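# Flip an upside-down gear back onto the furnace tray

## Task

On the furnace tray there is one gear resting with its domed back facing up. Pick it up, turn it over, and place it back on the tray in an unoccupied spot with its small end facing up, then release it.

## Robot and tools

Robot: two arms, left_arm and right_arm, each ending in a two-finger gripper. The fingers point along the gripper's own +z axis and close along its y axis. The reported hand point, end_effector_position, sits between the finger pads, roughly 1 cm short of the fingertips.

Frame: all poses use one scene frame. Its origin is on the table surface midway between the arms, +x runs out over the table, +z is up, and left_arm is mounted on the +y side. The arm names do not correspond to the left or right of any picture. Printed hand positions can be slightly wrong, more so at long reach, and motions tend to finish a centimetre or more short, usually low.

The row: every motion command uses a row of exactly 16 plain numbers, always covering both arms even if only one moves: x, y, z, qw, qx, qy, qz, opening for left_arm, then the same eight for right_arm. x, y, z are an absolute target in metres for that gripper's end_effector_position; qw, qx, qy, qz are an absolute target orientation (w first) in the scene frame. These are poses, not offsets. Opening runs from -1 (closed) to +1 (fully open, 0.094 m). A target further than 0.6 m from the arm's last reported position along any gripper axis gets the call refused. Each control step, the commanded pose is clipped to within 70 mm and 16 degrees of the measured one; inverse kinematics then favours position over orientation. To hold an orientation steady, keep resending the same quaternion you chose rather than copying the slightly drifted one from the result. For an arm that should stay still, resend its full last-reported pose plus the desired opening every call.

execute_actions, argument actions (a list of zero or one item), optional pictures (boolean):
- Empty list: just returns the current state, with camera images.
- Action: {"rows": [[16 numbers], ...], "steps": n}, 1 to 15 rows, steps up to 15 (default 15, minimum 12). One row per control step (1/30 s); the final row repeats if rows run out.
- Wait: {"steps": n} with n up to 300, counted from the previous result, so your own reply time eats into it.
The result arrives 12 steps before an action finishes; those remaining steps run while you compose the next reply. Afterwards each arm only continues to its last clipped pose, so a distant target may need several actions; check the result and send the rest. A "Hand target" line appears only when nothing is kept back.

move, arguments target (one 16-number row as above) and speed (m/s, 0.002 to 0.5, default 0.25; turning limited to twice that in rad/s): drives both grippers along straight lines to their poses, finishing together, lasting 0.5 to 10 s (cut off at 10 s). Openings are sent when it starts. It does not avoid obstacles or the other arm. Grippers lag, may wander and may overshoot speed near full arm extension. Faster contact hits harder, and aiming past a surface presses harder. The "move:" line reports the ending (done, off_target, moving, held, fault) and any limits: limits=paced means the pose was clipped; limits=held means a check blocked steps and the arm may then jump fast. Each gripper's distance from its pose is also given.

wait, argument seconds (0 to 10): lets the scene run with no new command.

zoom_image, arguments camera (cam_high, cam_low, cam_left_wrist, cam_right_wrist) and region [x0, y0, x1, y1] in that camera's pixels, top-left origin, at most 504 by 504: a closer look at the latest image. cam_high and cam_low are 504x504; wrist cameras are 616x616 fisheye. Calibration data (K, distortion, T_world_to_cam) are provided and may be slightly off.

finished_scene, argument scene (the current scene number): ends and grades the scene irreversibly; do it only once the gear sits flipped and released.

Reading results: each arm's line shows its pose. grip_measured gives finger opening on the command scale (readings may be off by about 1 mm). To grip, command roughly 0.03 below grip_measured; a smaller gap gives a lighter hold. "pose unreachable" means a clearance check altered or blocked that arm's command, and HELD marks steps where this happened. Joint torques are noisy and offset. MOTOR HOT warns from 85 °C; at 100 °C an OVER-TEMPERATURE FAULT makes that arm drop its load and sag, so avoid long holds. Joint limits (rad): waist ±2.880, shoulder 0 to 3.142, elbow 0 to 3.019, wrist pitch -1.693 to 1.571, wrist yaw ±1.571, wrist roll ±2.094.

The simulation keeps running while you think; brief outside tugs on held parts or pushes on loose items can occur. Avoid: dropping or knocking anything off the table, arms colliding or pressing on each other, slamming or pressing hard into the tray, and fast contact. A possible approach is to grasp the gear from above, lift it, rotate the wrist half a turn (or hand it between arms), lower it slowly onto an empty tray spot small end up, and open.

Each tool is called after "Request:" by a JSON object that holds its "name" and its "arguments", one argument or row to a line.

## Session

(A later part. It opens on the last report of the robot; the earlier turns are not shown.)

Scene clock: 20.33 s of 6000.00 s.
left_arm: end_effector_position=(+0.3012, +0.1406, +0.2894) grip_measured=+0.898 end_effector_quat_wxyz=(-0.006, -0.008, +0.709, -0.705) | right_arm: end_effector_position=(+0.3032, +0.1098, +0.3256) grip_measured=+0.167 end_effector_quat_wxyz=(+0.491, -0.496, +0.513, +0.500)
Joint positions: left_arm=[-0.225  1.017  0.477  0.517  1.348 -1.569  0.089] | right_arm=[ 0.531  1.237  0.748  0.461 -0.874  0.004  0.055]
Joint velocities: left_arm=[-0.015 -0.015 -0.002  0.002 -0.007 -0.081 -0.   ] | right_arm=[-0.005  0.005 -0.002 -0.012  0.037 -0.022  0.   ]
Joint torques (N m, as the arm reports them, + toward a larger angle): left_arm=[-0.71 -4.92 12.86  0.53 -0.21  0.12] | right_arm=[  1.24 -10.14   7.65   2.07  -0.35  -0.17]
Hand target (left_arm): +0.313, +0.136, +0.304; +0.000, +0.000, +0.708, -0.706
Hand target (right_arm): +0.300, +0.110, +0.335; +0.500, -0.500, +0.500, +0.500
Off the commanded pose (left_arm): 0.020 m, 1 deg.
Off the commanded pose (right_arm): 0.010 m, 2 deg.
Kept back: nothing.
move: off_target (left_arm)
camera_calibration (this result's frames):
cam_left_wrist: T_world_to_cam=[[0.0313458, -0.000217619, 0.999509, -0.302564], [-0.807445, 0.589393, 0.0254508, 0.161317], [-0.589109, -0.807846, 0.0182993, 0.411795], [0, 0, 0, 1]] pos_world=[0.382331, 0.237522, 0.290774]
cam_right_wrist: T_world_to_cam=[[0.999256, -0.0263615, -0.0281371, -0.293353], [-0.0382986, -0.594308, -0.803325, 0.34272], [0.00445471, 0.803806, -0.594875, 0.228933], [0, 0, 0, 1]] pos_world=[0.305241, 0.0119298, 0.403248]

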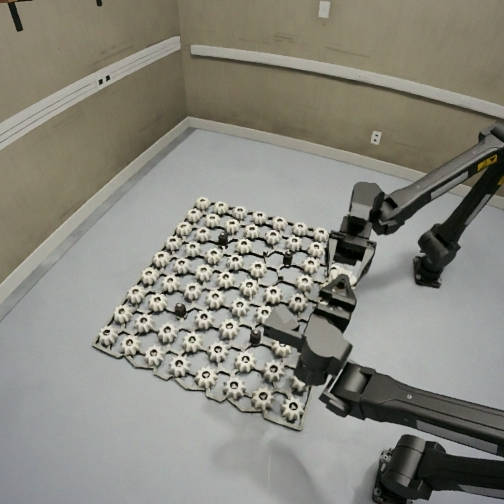

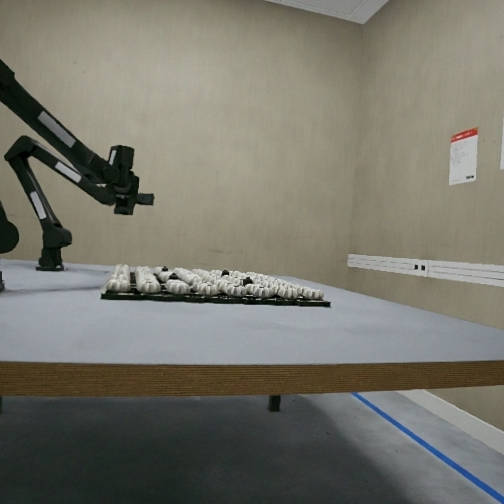

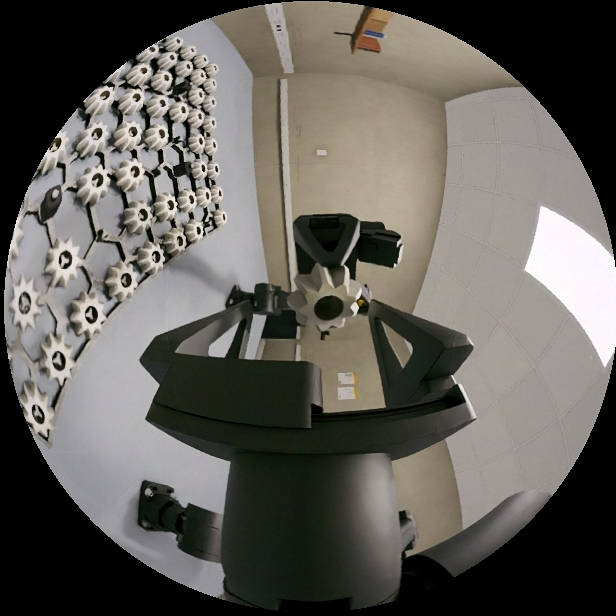

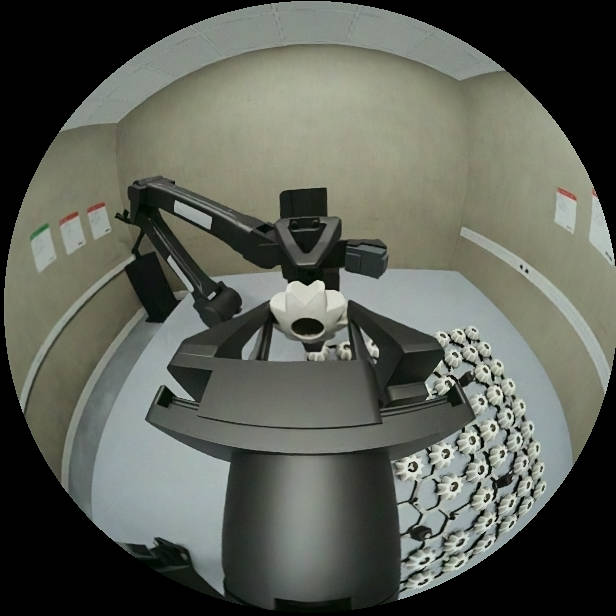

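Request:
{"name": "move", "arguments": {
  "target": [0.312,0.112,0.324,0,0,0.7071,-0.7071,1,0.3,0.11,0.335,0.5,-0.5,0.5,0.5,0.1],
  "speed": 0.04
}}

Scene clock: 22.07 s of 6000.00 s.
left_arm: end_effector_position=(+0.3026, +0.1186, +0.2989) grip_measured=+1.000 end_effector_quat_wxyz=(-0.011, -0.014, +0.711, -0.703) | right_arm: end_effector_position=(+0.3032, +0.1098, +0.3256) grip_measured=+0.167 end_effector_quat_wxyz=(+0.491, -0.496, +0.513, +0.500)
Joint positions: left_arm=[-0.299  1.017  0.513  0.465  1.272 -1.568  0.094] | right_arm=[ 0.531  1.237  0.748  0.461 -0.874  0.004  0.055]
Joint velocities: left_arm=[-0.005 -0.005 -0.002 -0.017  0.007 -0.007  0.   ] | right_arm=[ 0.005 -0.005 -0.012 -0.002  0.022 -0.007 -0.   ]
Joint torques (N m, as the arm reports them, + toward a larger angle): left_arm=[-0.63 -6.49 13.84  0.53 -0.2   0.06] | right_arm=[ 1.17 -9.91  7.63  2.01 -0.32 -0.18]
Hand target (left_arm): +0.312, +0.113, +0.323; +0.000, +0.000, +0.708, -0.706
Hand target (right_arm): +0.300, +0.110, +0.335; +0.500, -0.500, +0.500, +0.500
Off the commanded pose (left_arm): 0.028 m, 2 deg.
Off the commanded pose (right_arm): 0.010 m, 2 deg.
Kept back: nothing.
move: off_target (left_arm)
camera_calibration (this result's frames):
cam_left_wrist: T_world_to_cam=[[0.0458505, -0.00646303, 0.998927, -0.315553], [-0.808065, 0.587672, 0.0408922, 0.170955], [-0.587306, -0.809073, 0.0217225, 0.393237], [0, 0, 0, 1]] pos_world=[0.383562, 0.215652, 0.299682]
cam_right_wrist: T_world_to_cam=[[0.999256, -0.0263615, -0.0281371, -0.293353], [-0.0382986, -0.594308, -0.803325, 0.34272], [0.00445471, 0.803806, -0.594875, 0.228933], [0, 0, 0, 1]] pos_world=[0.305241, 0.0119298, 0.403248]

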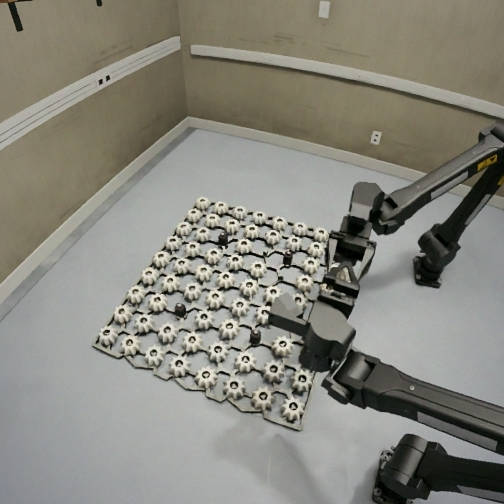

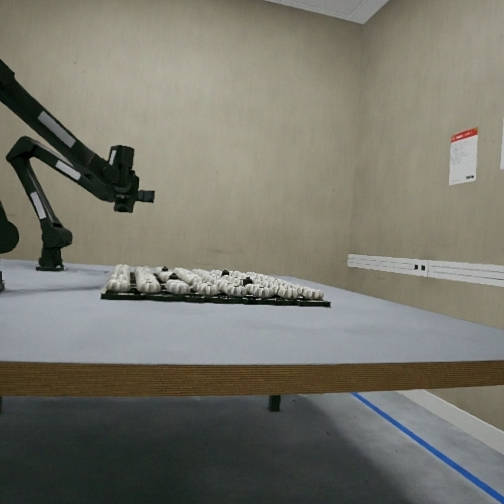

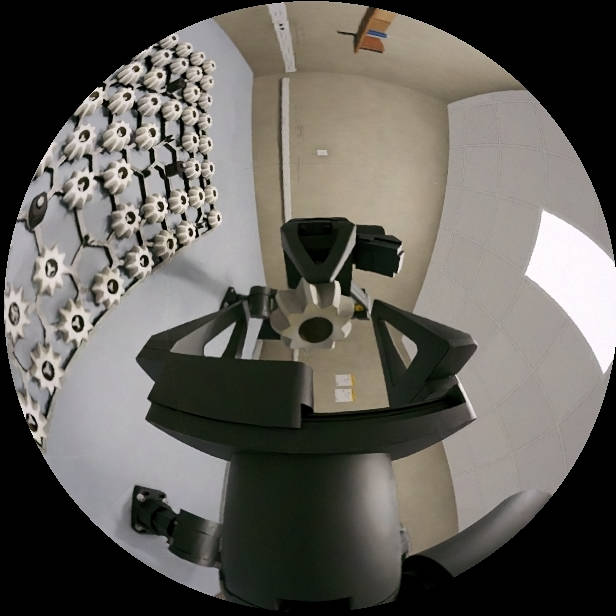

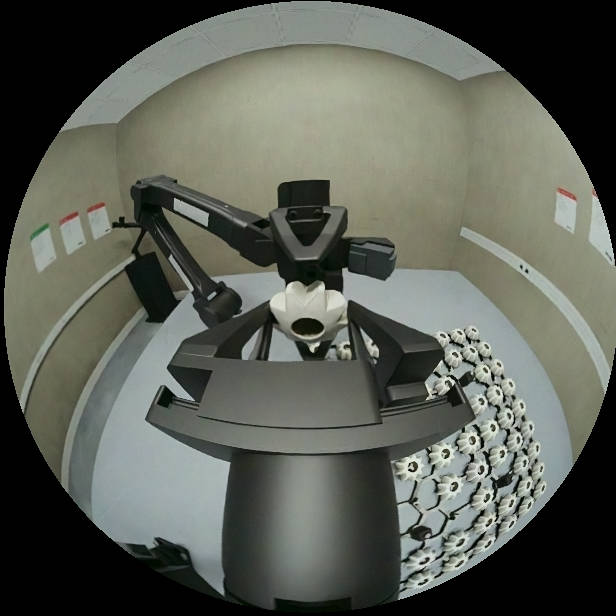

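Request:
{"name": "move", "arguments": {
  "target": [0.312,0.108,0.328,0,0,0.7071,-0.7071,1,0.3,0.11,0.335,0.5,-0.5,0.5,0.5,0.1],
  "speed": 0.04
}}

Request:
{"name": "execute_actions", "arguments": {
  "actions": [
    {"rows":[[0.312,0.108,0.328,0,0,0.7071,-0.7071,0.1,0.3,0.11,0.335,0.5,-0.5,0.5,0.5,0.1]]}
  ]
}}

Request:
{"name": "wait", "arguments": {
  "seconds": 0.3
}}

Scene clock: 23.73 s of 6000.00 s.
left_arm: end_effector_position=(+0.3015, +0.1151, +0.2988) grip_measured=+1.000 end_effector_quat_wxyz=(-0.011, -0.014, +0.711, -0.703) | right_arm: end_effector_position=(+0.3032, +0.1098, +0.3256) grip_measured=+0.167 end_effector_quat_wxyz=(+0.491, -0.496, +0.513, +0.500)
Joint positions: left_arm=[-0.311  1.017  0.513  0.465  1.26  -1.568  0.094] | right_arm=[ 0.531  1.237  0.748  0.461 -0.874  0.004  0.055]
Joint velocities: left_arm=[-0.005 -0.015 -0.007  0.007 -0.095  0.037  0.   ] | right_arm=[-0.015 -0.005 -0.022  0.002 -0.007  0.007 -0.001]
Joint torques (N m, as the arm reports them, + toward a larger angle): left_arm=[-0.74 -6.95 14.33  0.46 -0.21 -0.03] | right_arm=[  1.21 -10.14   7.62   1.98  -0.35  -0.16]
Hand target (left_arm): +0.311, +0.109, +0.327; +0.000, +0.000, +0.707, -0.708
Hand target (right_arm): +0.300, +0.110, +0.335; +0.500, -0.500, +0.500, +0.500
Off the commanded pose (left_arm): 0.032 m, 2 deg.
Off the commanded pose (right_arm): 0.010 m, 2 deg.
Kept back: nothing.
move: off_target (left_arm)
camera_calibration (this result's frames):
cam_left_wrist: T_world_to_cam=[[0.0460695, -0.00704313, 0.998913, -0.315393], [-0.808051, 0.587656, 0.0414104, 0.171964], [-0.587309, -0.80908, 0.0213818, 0.389898], [0, 0, 0, 1]] pos_world=[0.382476, 0.212181, 0.299592]
cam_right_wrist: T_world_to_cam=[[0.999256, -0.0263615, -0.0281371, -0.293353], [-0.0382986, -0.594308, -0.803325, 0.34272], [0.00445471, 0.803806, -0.594875, 0.228933], [0, 0, 0, 1]] pos_world=[0.305241, 0.0119298, 0.403248]

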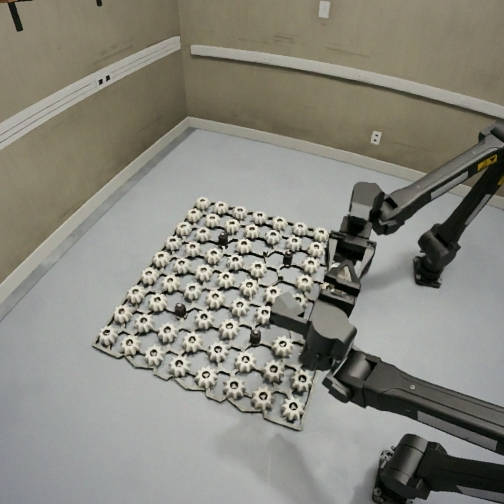

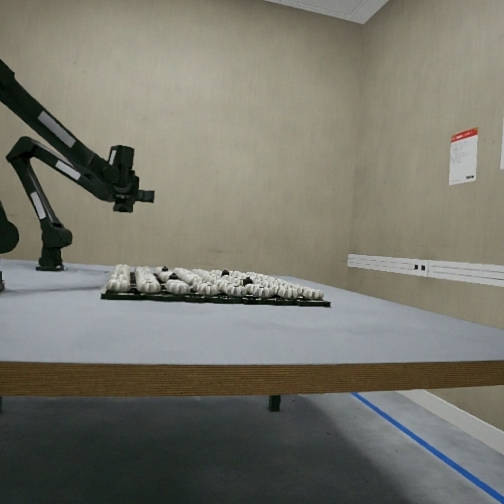

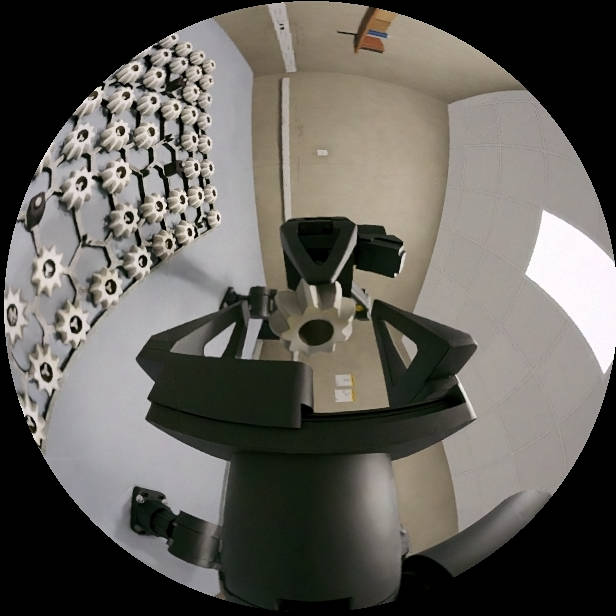

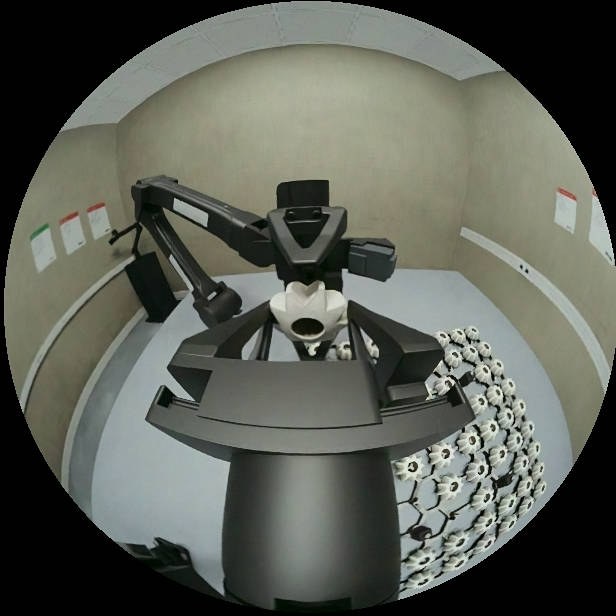

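Scene clock: 23.83 s of 6000.00 s.
left_arm: end_effector_position=(+0.3015, +0.1151, +0.2988) grip_measured=+0.254 end_effector_quat_wxyz=(-0.011, -0.014, +0.711, -0.703) | right_arm: end_effector_position=(+0.3032, +0.1098, +0.3256) grip_measured=+0.167 end_effector_quat_wxyz=(+0.491, -0.496, +0.513, +0.500)
Joint positions: left_arm=[-0.311  1.017  0.513  0.465  1.26  -1.568  0.059] | right_arm=[ 0.531  1.237  0.748  0.461 -0.874  0.004  0.055]
Joint velocities: left_arm=[-0.005 -0.015  0.002  0.012 -0.066 -0.081 -0.306] | right_arm=[-0.005 -0.015  0.012 -0.012 -0.037  0.007  0.   ]
Joint torques (N m, as the arm reports them, + toward a larger angle): left_arm=[-1.06 -7.28 14.18  0.44 -0.17 -0.03] | right_arm=[  1.07 -10.26   7.54   2.02  -0.33  -0.15]
Steps of this call (steps 1 to 3: the first 3 steps of this action). Readings (end_effector_position):
1: left_arm (+0.3015, +0.1151, +0.2988) | right_arm (+0.3032, +0.1098, +0.3256)
2: left_arm (+0.3015, +0.1151, +0.2988) | right_arm (+0.3032, +0.1098, +0.3256)
3: the state above

Scene clock: 24.53 s of 6000.00 s.
left_arm: end_effector_position=(+0.3018, +0.1148, +0.2994) grip_measured=+0.187 end_effector_quat_wxyz=(-0.012, -0.014, +0.711, -0.703) | right_arm: end_effector_position=(+0.3031, +0.1098, +0.3255) grip_measured=+0.162 end_effector_quat_wxyz=(+0.491, -0.497, +0.512, +0.500)
Joint positions: left_arm=[-0.312  1.017  0.515  0.463  1.259 -1.57   0.056] | right_arm=[ 0.531  1.237  0.748  0.461 -0.874  0.002  0.055]
Joint velocities: left_arm=[ 0.005  0.005 -0.022 -0.012 -0.066  0.037 -0.   ] | right_arm=[-0.005  0.005 -0.002 -0.012 -0.007 -0.037  0.   ]
Joint torques (N m, as the arm reports them, + toward a larger angle): left_arm=[-0.88 -7.18 14.16  0.58 -0.19 -0.02] | right_arm=[ 1.03 -9.96  7.78  1.98 -0.34 -0.18]
Hand target (left_arm): +0.311, +0.109, +0.327; +0.000, +0.000, +0.707, -0.708
Hand target (right_arm): +0.300, +0.110, +0.335; +0.500, -0.500, +0.500, +0.500
Off the commanded pose (left_arm): 0.031 m, 2 deg.
Off the commanded pose (right_arm): 0.010 m, 2 deg.
Kept back: nothing.
Steps of this call (steps 1 to 12: the last 12 steps of your previous action; steps 13 to 21: nothing new was sent). Readings (end_effector_position):
1: left_arm (+0.3018, +0.1150, +0.2991) | right_arm (+0.3031, +0.1098, +0.3255)
2: left_arm (+0.3018, +0.1148, +0.2994) | right_arm (+0.3031, +0.1098, +0.3255)
4: left_arm (+0.3018, +0.1148, +0.2994) | right_arm (+0.3031, +0.1098, +0.3255)
8: left_arm (+0.3018, +0.1148, +0.2994) | right_arm (+0.3031, +0.1098, +0.3255)
21: the state above
camera_calibration (this result's frames):
cam_left_wrist: T_world_to_cam=[[0.0479657, -0.00706381, 0.998824, -0.316583], [-0.807984, 0.587637, 0.042957, 0.171859], [-0.587249, -0.809094, 0.022479, 0.38944], [0, 0, 0, 1]] pos_world=[0.382743, 0.211867, 0.300074]
cam_right_wrist: T_world_to_cam=[[0.999299, -0.0263337, -0.0266124, -0.293817], [-0.0370563, -0.594318, -0.803376, 0.342229], [0.00533966, 0.803799, -0.594877, 0.228625], [0, 0, 0, 1]] pos_world=[0.305072, 0.0118872, 0.403123]

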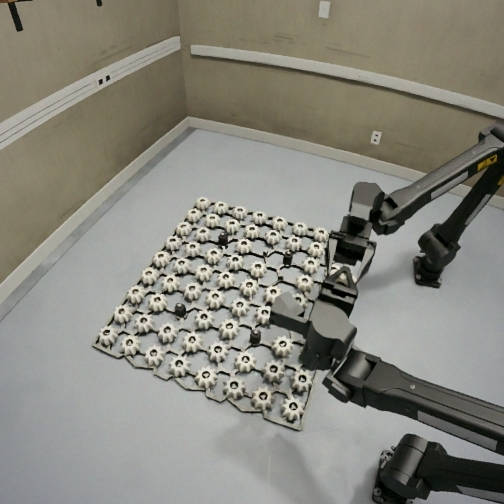

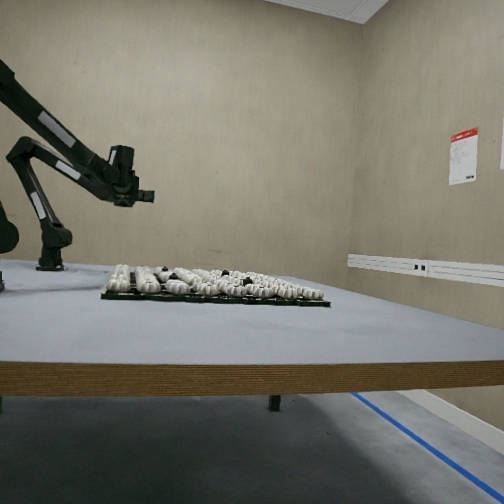

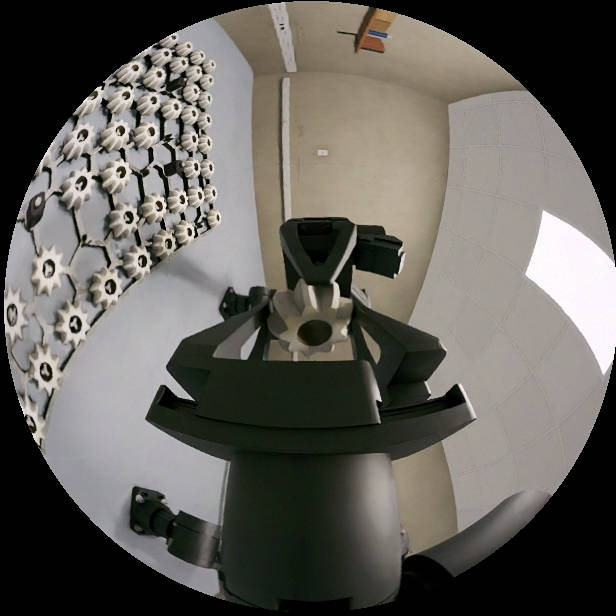

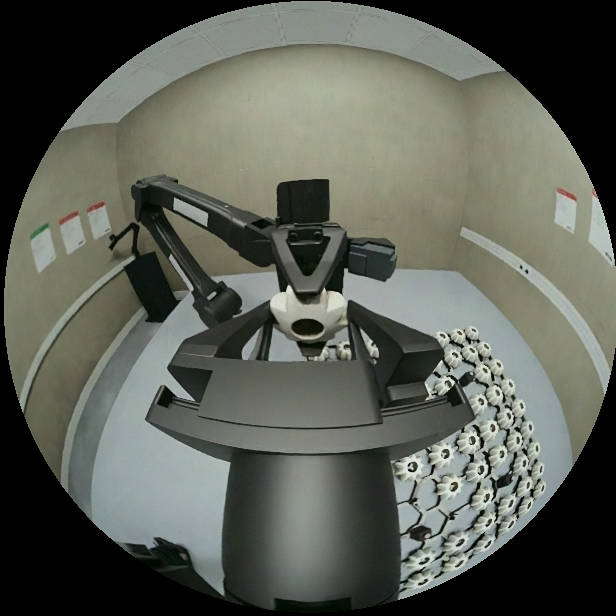

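Request:
{"name": "execute_actions", "arguments": {
  "actions": [
    {"rows":[[0.312,0.108,0.328,0,0,0.7071,-0.7071,0.1,0.3,0.11,0.335,0.5,-0.5,0.5,0.5,0.8]],"steps":12}
  ]
}}

Request:
{"name": "move", "arguments": {
  "target": [0.312,0.108,0.328,0,0,0.7071,-0.7071,0.1,0.3,0.02,0.335,0.5,-0.5,0.5,0.5,0.8],
  "speed": 0.12
}}

Request:
{"name": "move", "arguments": {
  "target": [0.385,0.085,0.13,0,-0.38,0.925,0,0.1,0.35,-0.2,0.3,0.7071,0,0.7071,0,0.8]
}}

Scene clock: 25.03 s of 6000.00 s.
left_arm: end_effector_position=(+0.3018, +0.1148, +0.2994) grip_measured=+0.187 end_effector_quat_wxyz=(-0.012, -0.014, +0.711, -0.703) | right_arm: end_effector_position=(+0.3031, +0.1098, +0.3255) grip_measured=+0.162 end_effector_quat_wxyz=(+0.491, -0.497, +0.512, +0.500)
Joint positions: left_arm=[-0.312  1.017  0.515  0.463  1.259 -1.57   0.056] | right_arm=[ 0.531  1.237  0.748  0.461 -0.874  0.002  0.055]
Joint velocities: left_arm=[-0.005 -0.015 -0.007 -0.002  0.022  0.007  0.   ] | right_arm=[-0.005 -0.005 -0.012  0.017 -0.022 -0.022 -0.   ]
Joint torques (N m, as the arm reports them, + toward a larger angle): left_arm=[-0.72 -7.1  14.2   0.57 -0.18 -0.02] | right_arm=[ 1.19 -9.97  7.66  1.88 -0.33 -0.14]
Kept back: the last 12 steps of this action.
Steps of this call (steps 1 to 15: nothing new was sent). Readings (end_effector_position):
1: left_arm (+0.3018, +0.1148, +0.2994) | right_arm (+0.3031, +0.1098, +0.3255)
2: left_arm (+0.3018, +0.1148, +0.2994) | right_arm (+0.3031, +0.1098, +0.3255)
4: left_arm (+0.3018, +0.1148, +0.2994) | right_arm (+0.3031, +0.1098, +0.3255)
8: left_arm (+0.3018, +0.1148, +0.2994) | right_arm (+0.3031, +0.1098, +0.3255)
15: the state above

Scene clock: 26.53 s of 6000.00 s.
left_arm: end_effector_position=(+0.3018, +0.1148, +0.2982) grip_measured=+0.187 end_effector_quat_wxyz=(-0.015, -0.017, +0.712, -0.702) | right_arm: end_effector_position=(+0.3006, +0.0252, +0.3371) grip_measured=+0.798 end_effector_quat_wxyz=(+0.501, -0.502, +0.495, +0.501)
Joint positions: left_arm=[-0.312  1.017  0.515  0.454  1.259 -1.57   0.056] | right_arm=[ 0.329  1.087  0.65   0.448 -1.09   0.002  0.084]
Joint velocities: left_arm=[-0.015  0.005 -0.007 -0.022 -0.081  0.007 -0.   ] | right_arm=[-0.015  0.005 -0.012  0.032  0.051  0.037 -0.001]
Joint torques (N m, as the arm reports them, + toward a larger angle): left_arm=[-0.8  -7.18 14.19  0.81 -0.16 -0.01] | right_arm=[ 0.02 -7.85  6.69  0.75 -0.27 -0.17]
Hand target (left_arm): +0.311, +0.109, +0.327; +0.000, -0.000, +0.707, -0.707
Hand target (right_arm): +0.299, +0.020, +0.335; +0.500, -0.500, +0.500, +0.500
Off your previous action's commanded pose (left_arm): 0.032 m, 3 deg at its last step (step 12 of this call).
Off your previous action's commanded pose (right_arm): 0.010 m, 2 deg at its last step (step 12 of this call).
Off the commanded pose (left_arm): 0.032 m, 3 deg.
Off the commanded pose (right_arm): 0.006 m, 1 deg.
Kept back: nothing.
move: off_target (left_arm)
camera_calibration (this result's frames):
cam_left_wrist: T_world_to_cam=[[0.0566762, -0.00983123, 0.998344, -0.317592], [-0.807795, 0.587197, 0.0516411, 0.169316], [-0.586732, -0.809384, 0.0253385, 0.388513], [0, 0, 0, 1]] pos_world=[0.382726, 0.211912, 0.298478]
cam_right_wrist: T_world_to_cam=[[0.999924, -0.0115509, 0.00434676, -0.304146], [-0.00309616, -0.575715, -0.817645, 0.295379], [0.011947, 0.817569, -0.575707, 0.294769], [0, 0, 0, 1]] pos_world=[0.301516, -0.0744527, 0.412538]

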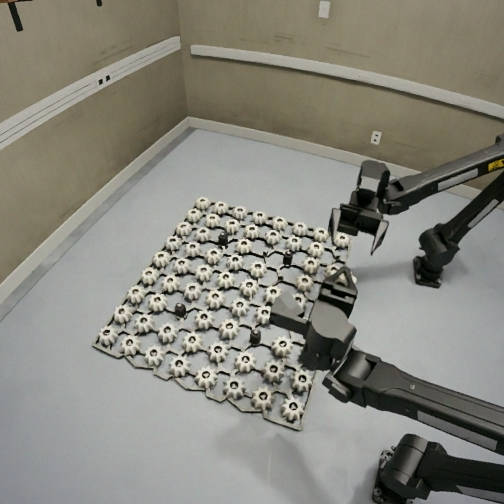

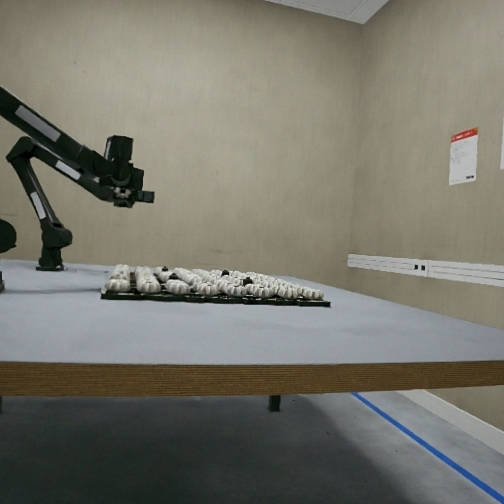

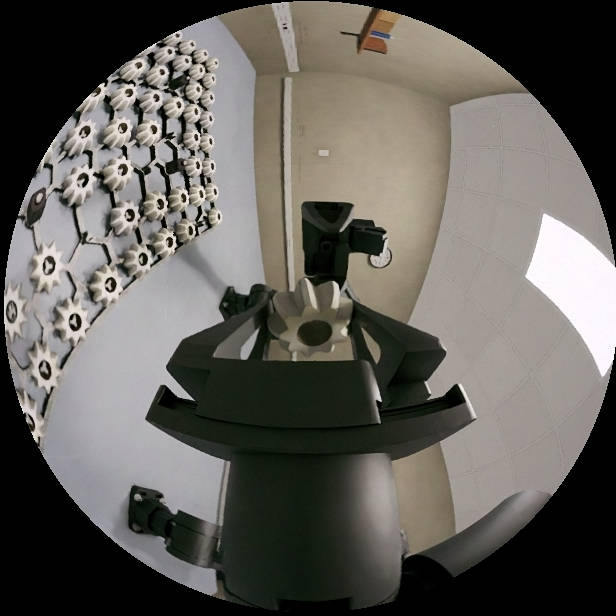

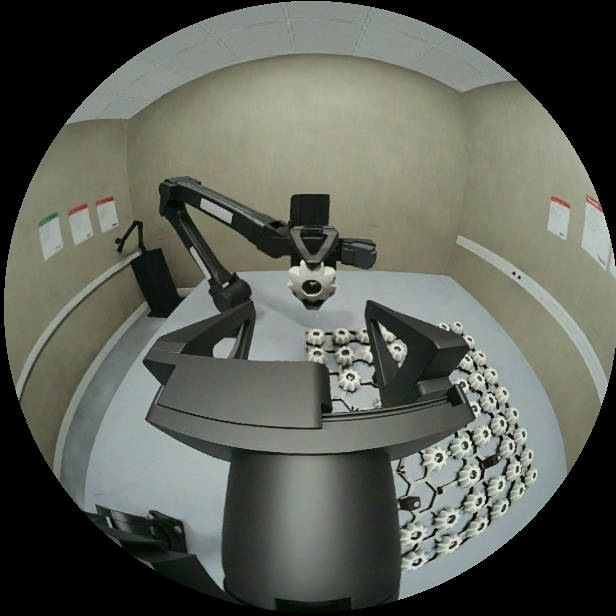

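Scene clock: 30.40 s of 6000.00 s.
left_arm: end_effector_position=(+0.3596, +0.1097, +0.1098) grip_measured=+0.187 end_effector_quat_wxyz=(-0.009, -0.380, +0.924, +0.022) | right_arm: end_effector_position=(+0.3473, -0.2074, +0.3069) grip_measured=+0.799 end_effector_quat_wxyz=(+0.707, +0.005, +0.707, -0.004)
Joint positions: left_arm=[-0.676  1.568  1.153 -1.204 -0.005 -1.453  0.056] | right_arm=[0.369 0.575 0.346 0.229 0.54  0.002 0.084]
Joint velocities: left_arm=[ 0.005 -0.005 -0.007 -0.022 -0.037 -0.022  0.   ] | right_arm=[-0.005  0.005 -0.002  0.002 -0.051  0.007 -0.   ]
Joint torques (N m, as the arm reports them, + toward a larger angle): left_arm=[ -0.8  -15.59  14.01  -0.72  -0.33  -0.13] | right_arm=[ 2.33  1.43  7.46  2.32 -0.01 -0.16]
Hand target (left_arm): +0.377, +0.093, +0.132; +0.004, -0.383, +0.924, +0.003
Hand target (right_arm): +0.347, -0.202, +0.300; +0.706, -0.001, +0.708, -0.001
Off the commanded pose (left_arm): 0.041 m, 3 deg.
Off the commanded pose (right_arm): 0.010 m, 1 deg.
Kept back: nothing.
move: off_target (left_arm)
camera_calibration (this result's frames):
cam_left_wrist: T_world_to_cam=[[0.71111, -0.701733, -0.0435219, -0.177852], [-0.5485, -0.592425, 0.590068, 0.205758], [-0.439854, -0.395731, -0.80618, 0.416145], [0, 0, 0, 1]] pos_world=[0.422373, 0.161773, 0.206336]
cam_right_wrist: T_world_to_cam=[[-0.0311197, -0.999502, -0.00530217, -0.197278], [-0.578973, 0.0223501, -0.815041, 0.460127], [0.814753, -0.022294, -0.57938, 0.0150546], [0, 0, 0, 1]] pos_world=[0.247996, -0.207127, 0.382698]

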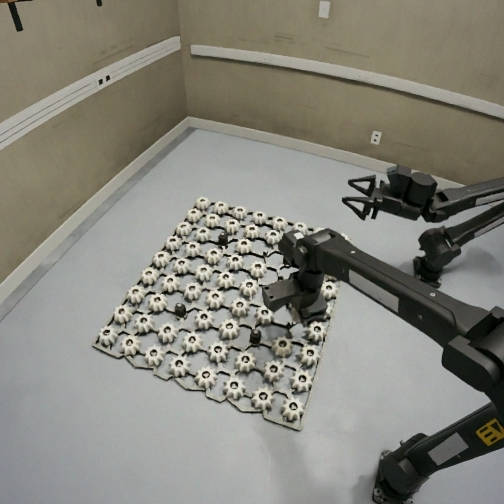

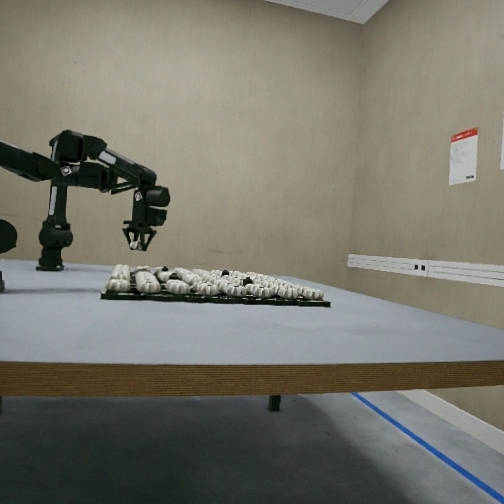

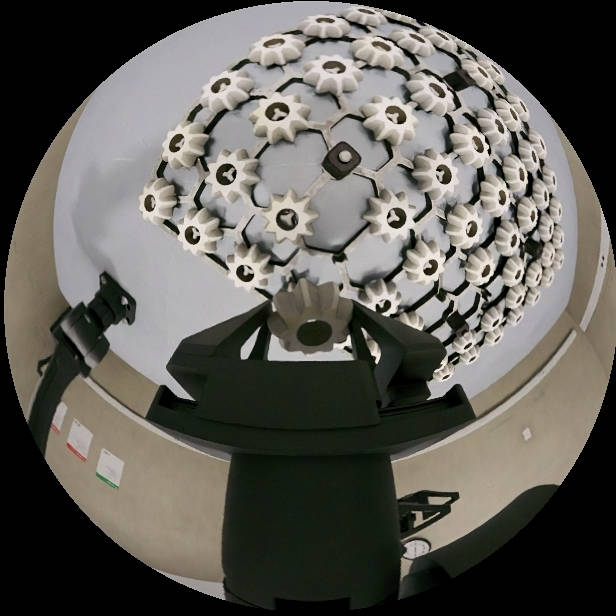

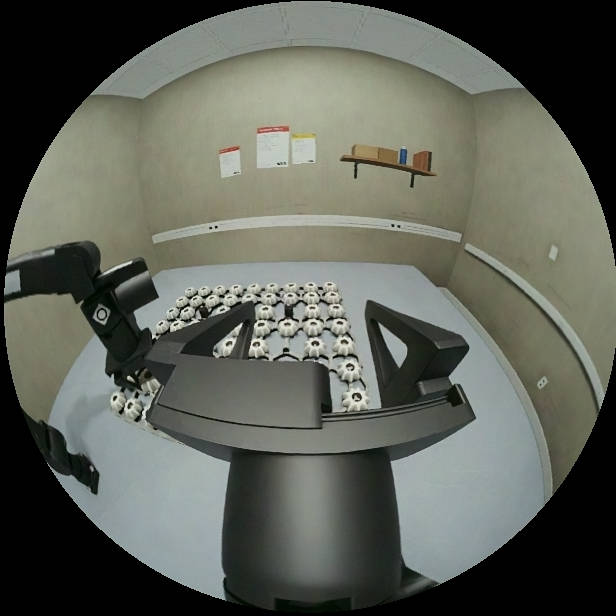

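Request:
{"name": "move", "arguments": {
  "target": [0.395,0.09,0.065,0,-0.38,0.925,0,0.1,0.35,-0.2,0.3,0.7071,0,0.7071,0,0.8],
  "speed": 0.06
}}

Scene clock: 32.23 s of 6000.00 s.
left_arm: end_effector_position=(+0.3835, +0.0960, +0.0653) grip_measured=+0.187 end_effector_quat_wxyz=(-0.004, -0.381, +0.925, +0.011) | right_arm: end_effector_position=(+0.3502, -0.2057, +0.3049) grip_measured=+0.799 end_effector_quat_wxyz=(+0.707, +0.005, +0.707, -0.004)
Joint positions: left_arm=[-0.667  1.672  1.153 -1.075 -0.004 -1.444  0.056] | right_arm=[0.369 0.594 0.346 0.248 0.54  0.002 0.084]
Joint velocities: left_arm=[-0.015 -0.005  0.012 -0.002 -0.051  0.022 -0.   ] | right_arm=[-0.005 -0.005 -0.012 -0.007 -0.037 -0.051 -0.001]
Joint torques (N m, as the arm reports them, + toward a larger angle): left_arm=[  0.52 -16.75   9.34   0.81   0.08   0.03] | right_arm=[ 2.18  1.33  7.59  2.41  0.   -0.15]
Hand target (left_arm): +0.394, +0.091, +0.065; -0.000, -0.380, +0.925, -0.000
Hand target (right_arm): +0.350, -0.200, +0.300; +0.707, -0.000, +0.707, +0.000
Off the commanded pose (left_arm): 0.013 m, 1 deg.
Off the commanded pose (right_arm): 0.008 m, 1 deg.
Kept back: nothing.
move: off_target (left_arm)
camera_calibration (this result's frames):
cam_left_wrist: T_world_to_cam=[[0.71226, -0.701675, -0.018394, -0.208474], [-0.559136, -0.583023, 0.58945, 0.240234], [-0.424327, -0.409557, -0.807595, 0.38075], [0, 0, 0, 1]] pos_world=[0.444373, 0.149719, 0.162051]
cam_right_wrist: T_world_to_cam=[[-0.031123, -0.999504, -0.00489757, -0.195635], [-0.57951, 0.0220369, -0.814667, 0.460192], [0.814371, -0.0225167, -0.579908, 0.0118608], [0, 0, 0, 1]] pos_world=[0.250938, -0.205412, 0.380823]

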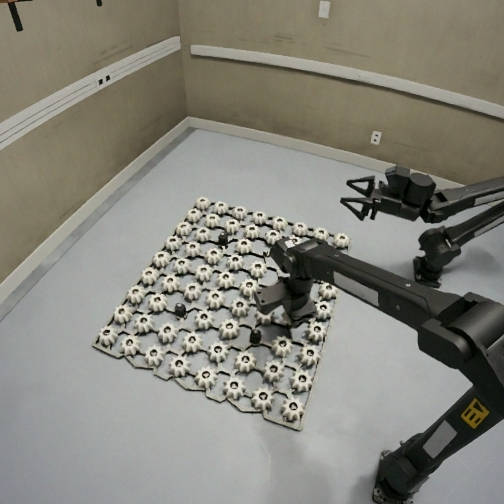

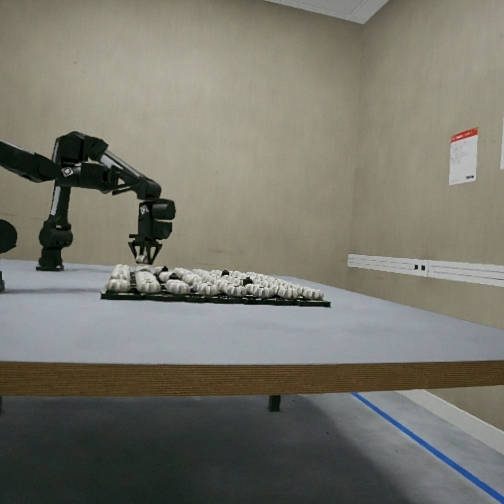

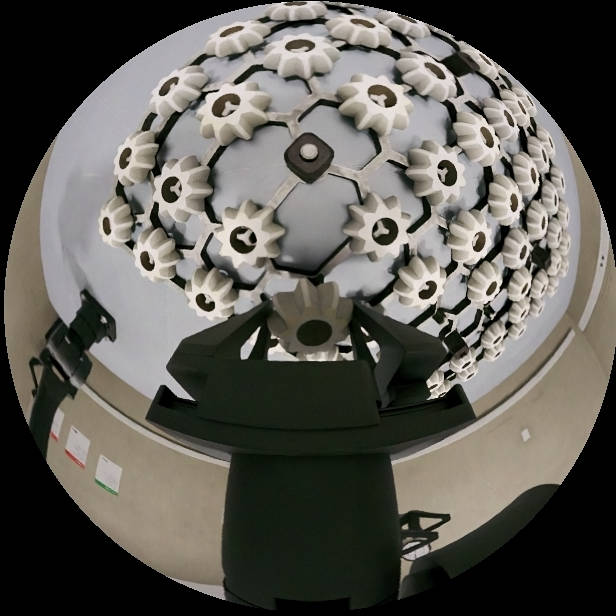

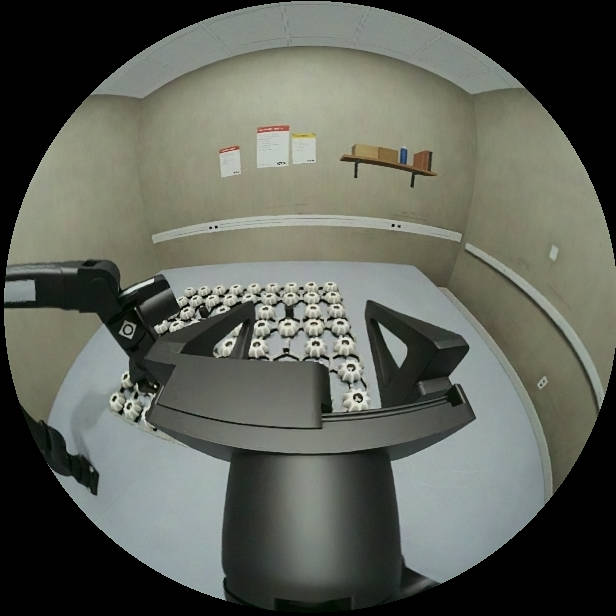

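Request:
{"name": "move", "arguments": {
  "target": [0.392,0.096,0.035,0,-0.38,0.925,0,0.1,0.35,-0.2,0.3,0.7071,0,0.7071,0,0.8],
  "speed": 0.03
}}

Scene clock: 33.93 s of 6000.00 s.
left_arm: end_effector_position=(+0.3881, +0.0952, +0.0442) grip_measured=+0.187 end_effector_quat_wxyz=(+0.002, -0.381, +0.925, +0.001) | right_arm: end_effector_position=(+0.3502, -0.2057, +0.3049) grip_measured=+0.799 end_effector_quat_wxyz=(+0.707, +0.005, +0.707, -0.004)
Joint positions: left_arm=[-0.662  1.697  1.123 -0.996 -0.004 -1.439  0.056] | right_arm=[0.369 0.594 0.346 0.248 0.54  0.002 0.084]
Joint velocities: left_arm=[-0.015  0.005 -0.012  0.022  0.037 -0.007 -0.   ] | right_arm=[-0.015  0.005  0.007 -0.002  0.037 -0.066 -0.   ]
Joint torques (N m, as the arm reports them, + toward a larger angle): left_arm=[  0.41 -16.39   7.48   0.88   0.08   0.02] | right_arm=[ 2.13  1.61  7.49  2.39  0.   -0.14]
Hand target (left_arm): +0.391, +0.097, +0.035; -0.000, -0.380, +0.925, -0.000
Hand target (right_arm): +0.350, -0.200, +0.300; +0.707, -0.000, +0.707, +0.000
Off the commanded pose (left_arm): 0.010 m, 0 deg.
Off the commanded pose (right_arm): 0.008 m, 1 deg.
Kept back: nothing.
move: done
camera_calibration (this result's frames):
cam_left_wrist: T_world_to_cam=[[0.712386, -0.701773, 0.00469913, -0.213709], [-0.569921, -0.574606, 0.587382, 0.258283], [-0.409509, -0.421121, -0.809296, 0.360826], [0, 0, 0, 1]] pos_world=[0.447206, 0.150387, 0.141308]
cam_right_wrist: T_world_to_cam=[[-0.031123, -0.999504, -0.00489757, -0.195635], [-0.57951, 0.0220369, -0.814667, 0.460192], [0.814371, -0.0225167, -0.579908, 0.0118608], [0, 0, 0, 1]] pos_world=[0.250938, -0.205412, 0.380823]

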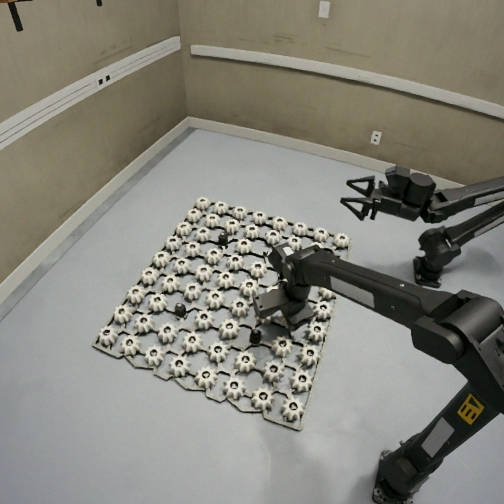

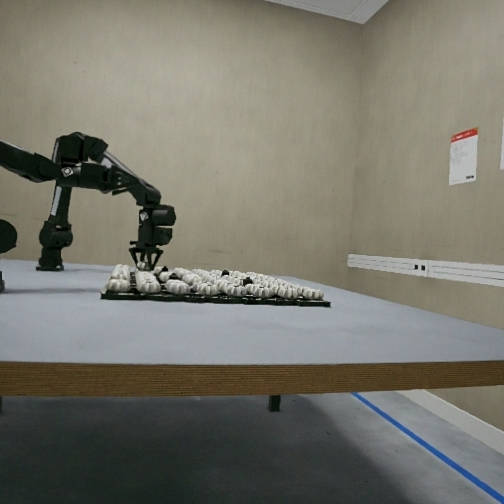

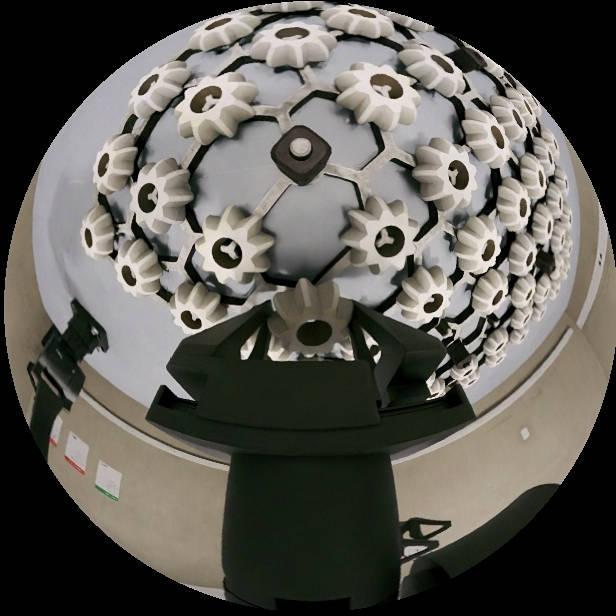

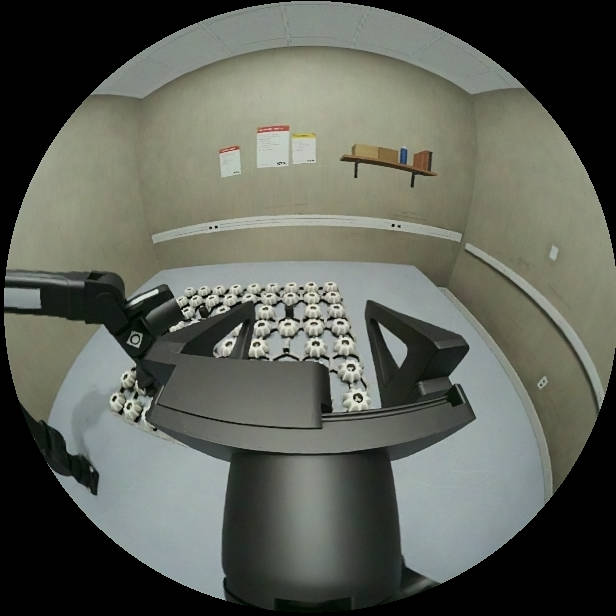

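Request:
{"name": "move", "arguments": {
  "target": [0.392,0.097,0.012,0,-0.38,0.925,0,0.1,0.35,-0.2,0.3,0.7071,0,0.7071,0,0.8],
  "speed": 0.02
}}

Scene clock: 36.13 s of 6000.00 s.
left_arm: end_effector_position=(+0.3895, +0.0938, +0.0331) grip_measured=+0.187 end_effector_quat_wxyz=(+0.004, -0.379, +0.925, -0.005) | right_arm: end_effector_position=(+0.3502, -0.2057, +0.3049) grip_measured=+0.799 end_effector_quat_wxyz=(+0.707, +0.005, +0.707, -0.004)
Joint positions: left_arm=[-0.662  1.712  1.107 -0.954 -0.002 -1.436  0.056] | right_arm=[0.369 0.594 0.346 0.248 0.54  0.002 0.084]
Joint velocities: left_arm=[ 0.005 -0.015  0.007  0.022 -0.022 -0.081  0.   ] | right_arm=[-0.015 -0.015 -0.002 -0.022  0.022 -0.051 -0.001]
Joint torques (N m, as the arm reports them, + toward a larger angle): left_arm=[  0.63 -14.51   6.58   1.56   0.01   0.05] | right_arm=[ 2.2   1.54  7.56  2.41 -0.01 -0.13]
Hand target (left_arm): +0.390, +0.098, +0.013; -0.000, -0.380, +0.925, +0.000
Hand target (right_arm): +0.350, -0.200, +0.300; +0.707, -0.000, +0.707, +0.000
Off the commanded pose (left_arm): 0.021 m, 1 deg.
Off the commanded pose (right_arm): 0.008 m, 1 deg.
Kept back: nothing.
move: off_target (left_arm)
camera_calibration (this result's frames):
cam_left_wrist: T_world_to_cam=[[0.709871, -0.704126, 0.0170325, -0.214883], [-0.576881, -0.567374, 0.587618, 0.266787], [-0.404093, -0.426959, -0.808959, 0.350179], [0, 0, 0, 1]] pos_world=[0.447949, 0.149576, 0.130172]
cam_right_wrist: T_world_to_cam=[[-0.031123, -0.999504, -0.00489757, -0.195635], [-0.57951, 0.0220369, -0.814667, 0.460192], [0.814371, -0.0225167, -0.579908, 0.0118608], [0, 0, 0, 1]] pos_world=[0.250938, -0.205412, 0.380823]

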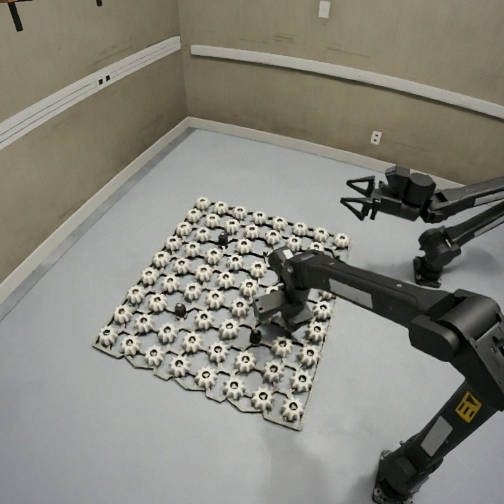

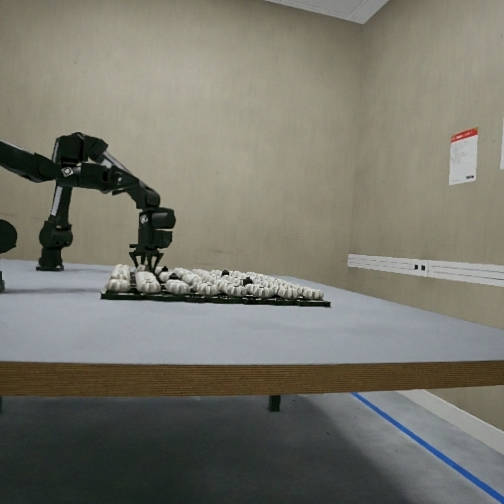

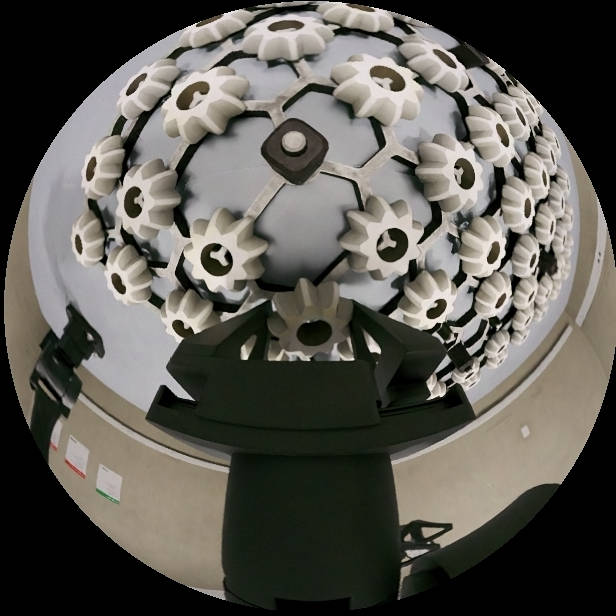

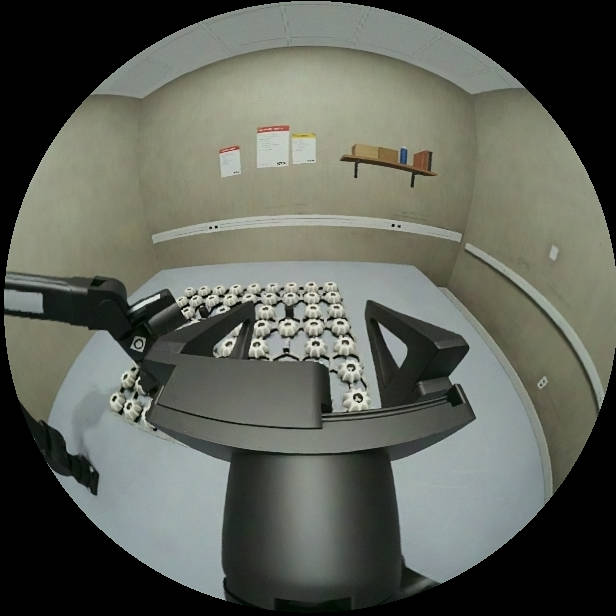

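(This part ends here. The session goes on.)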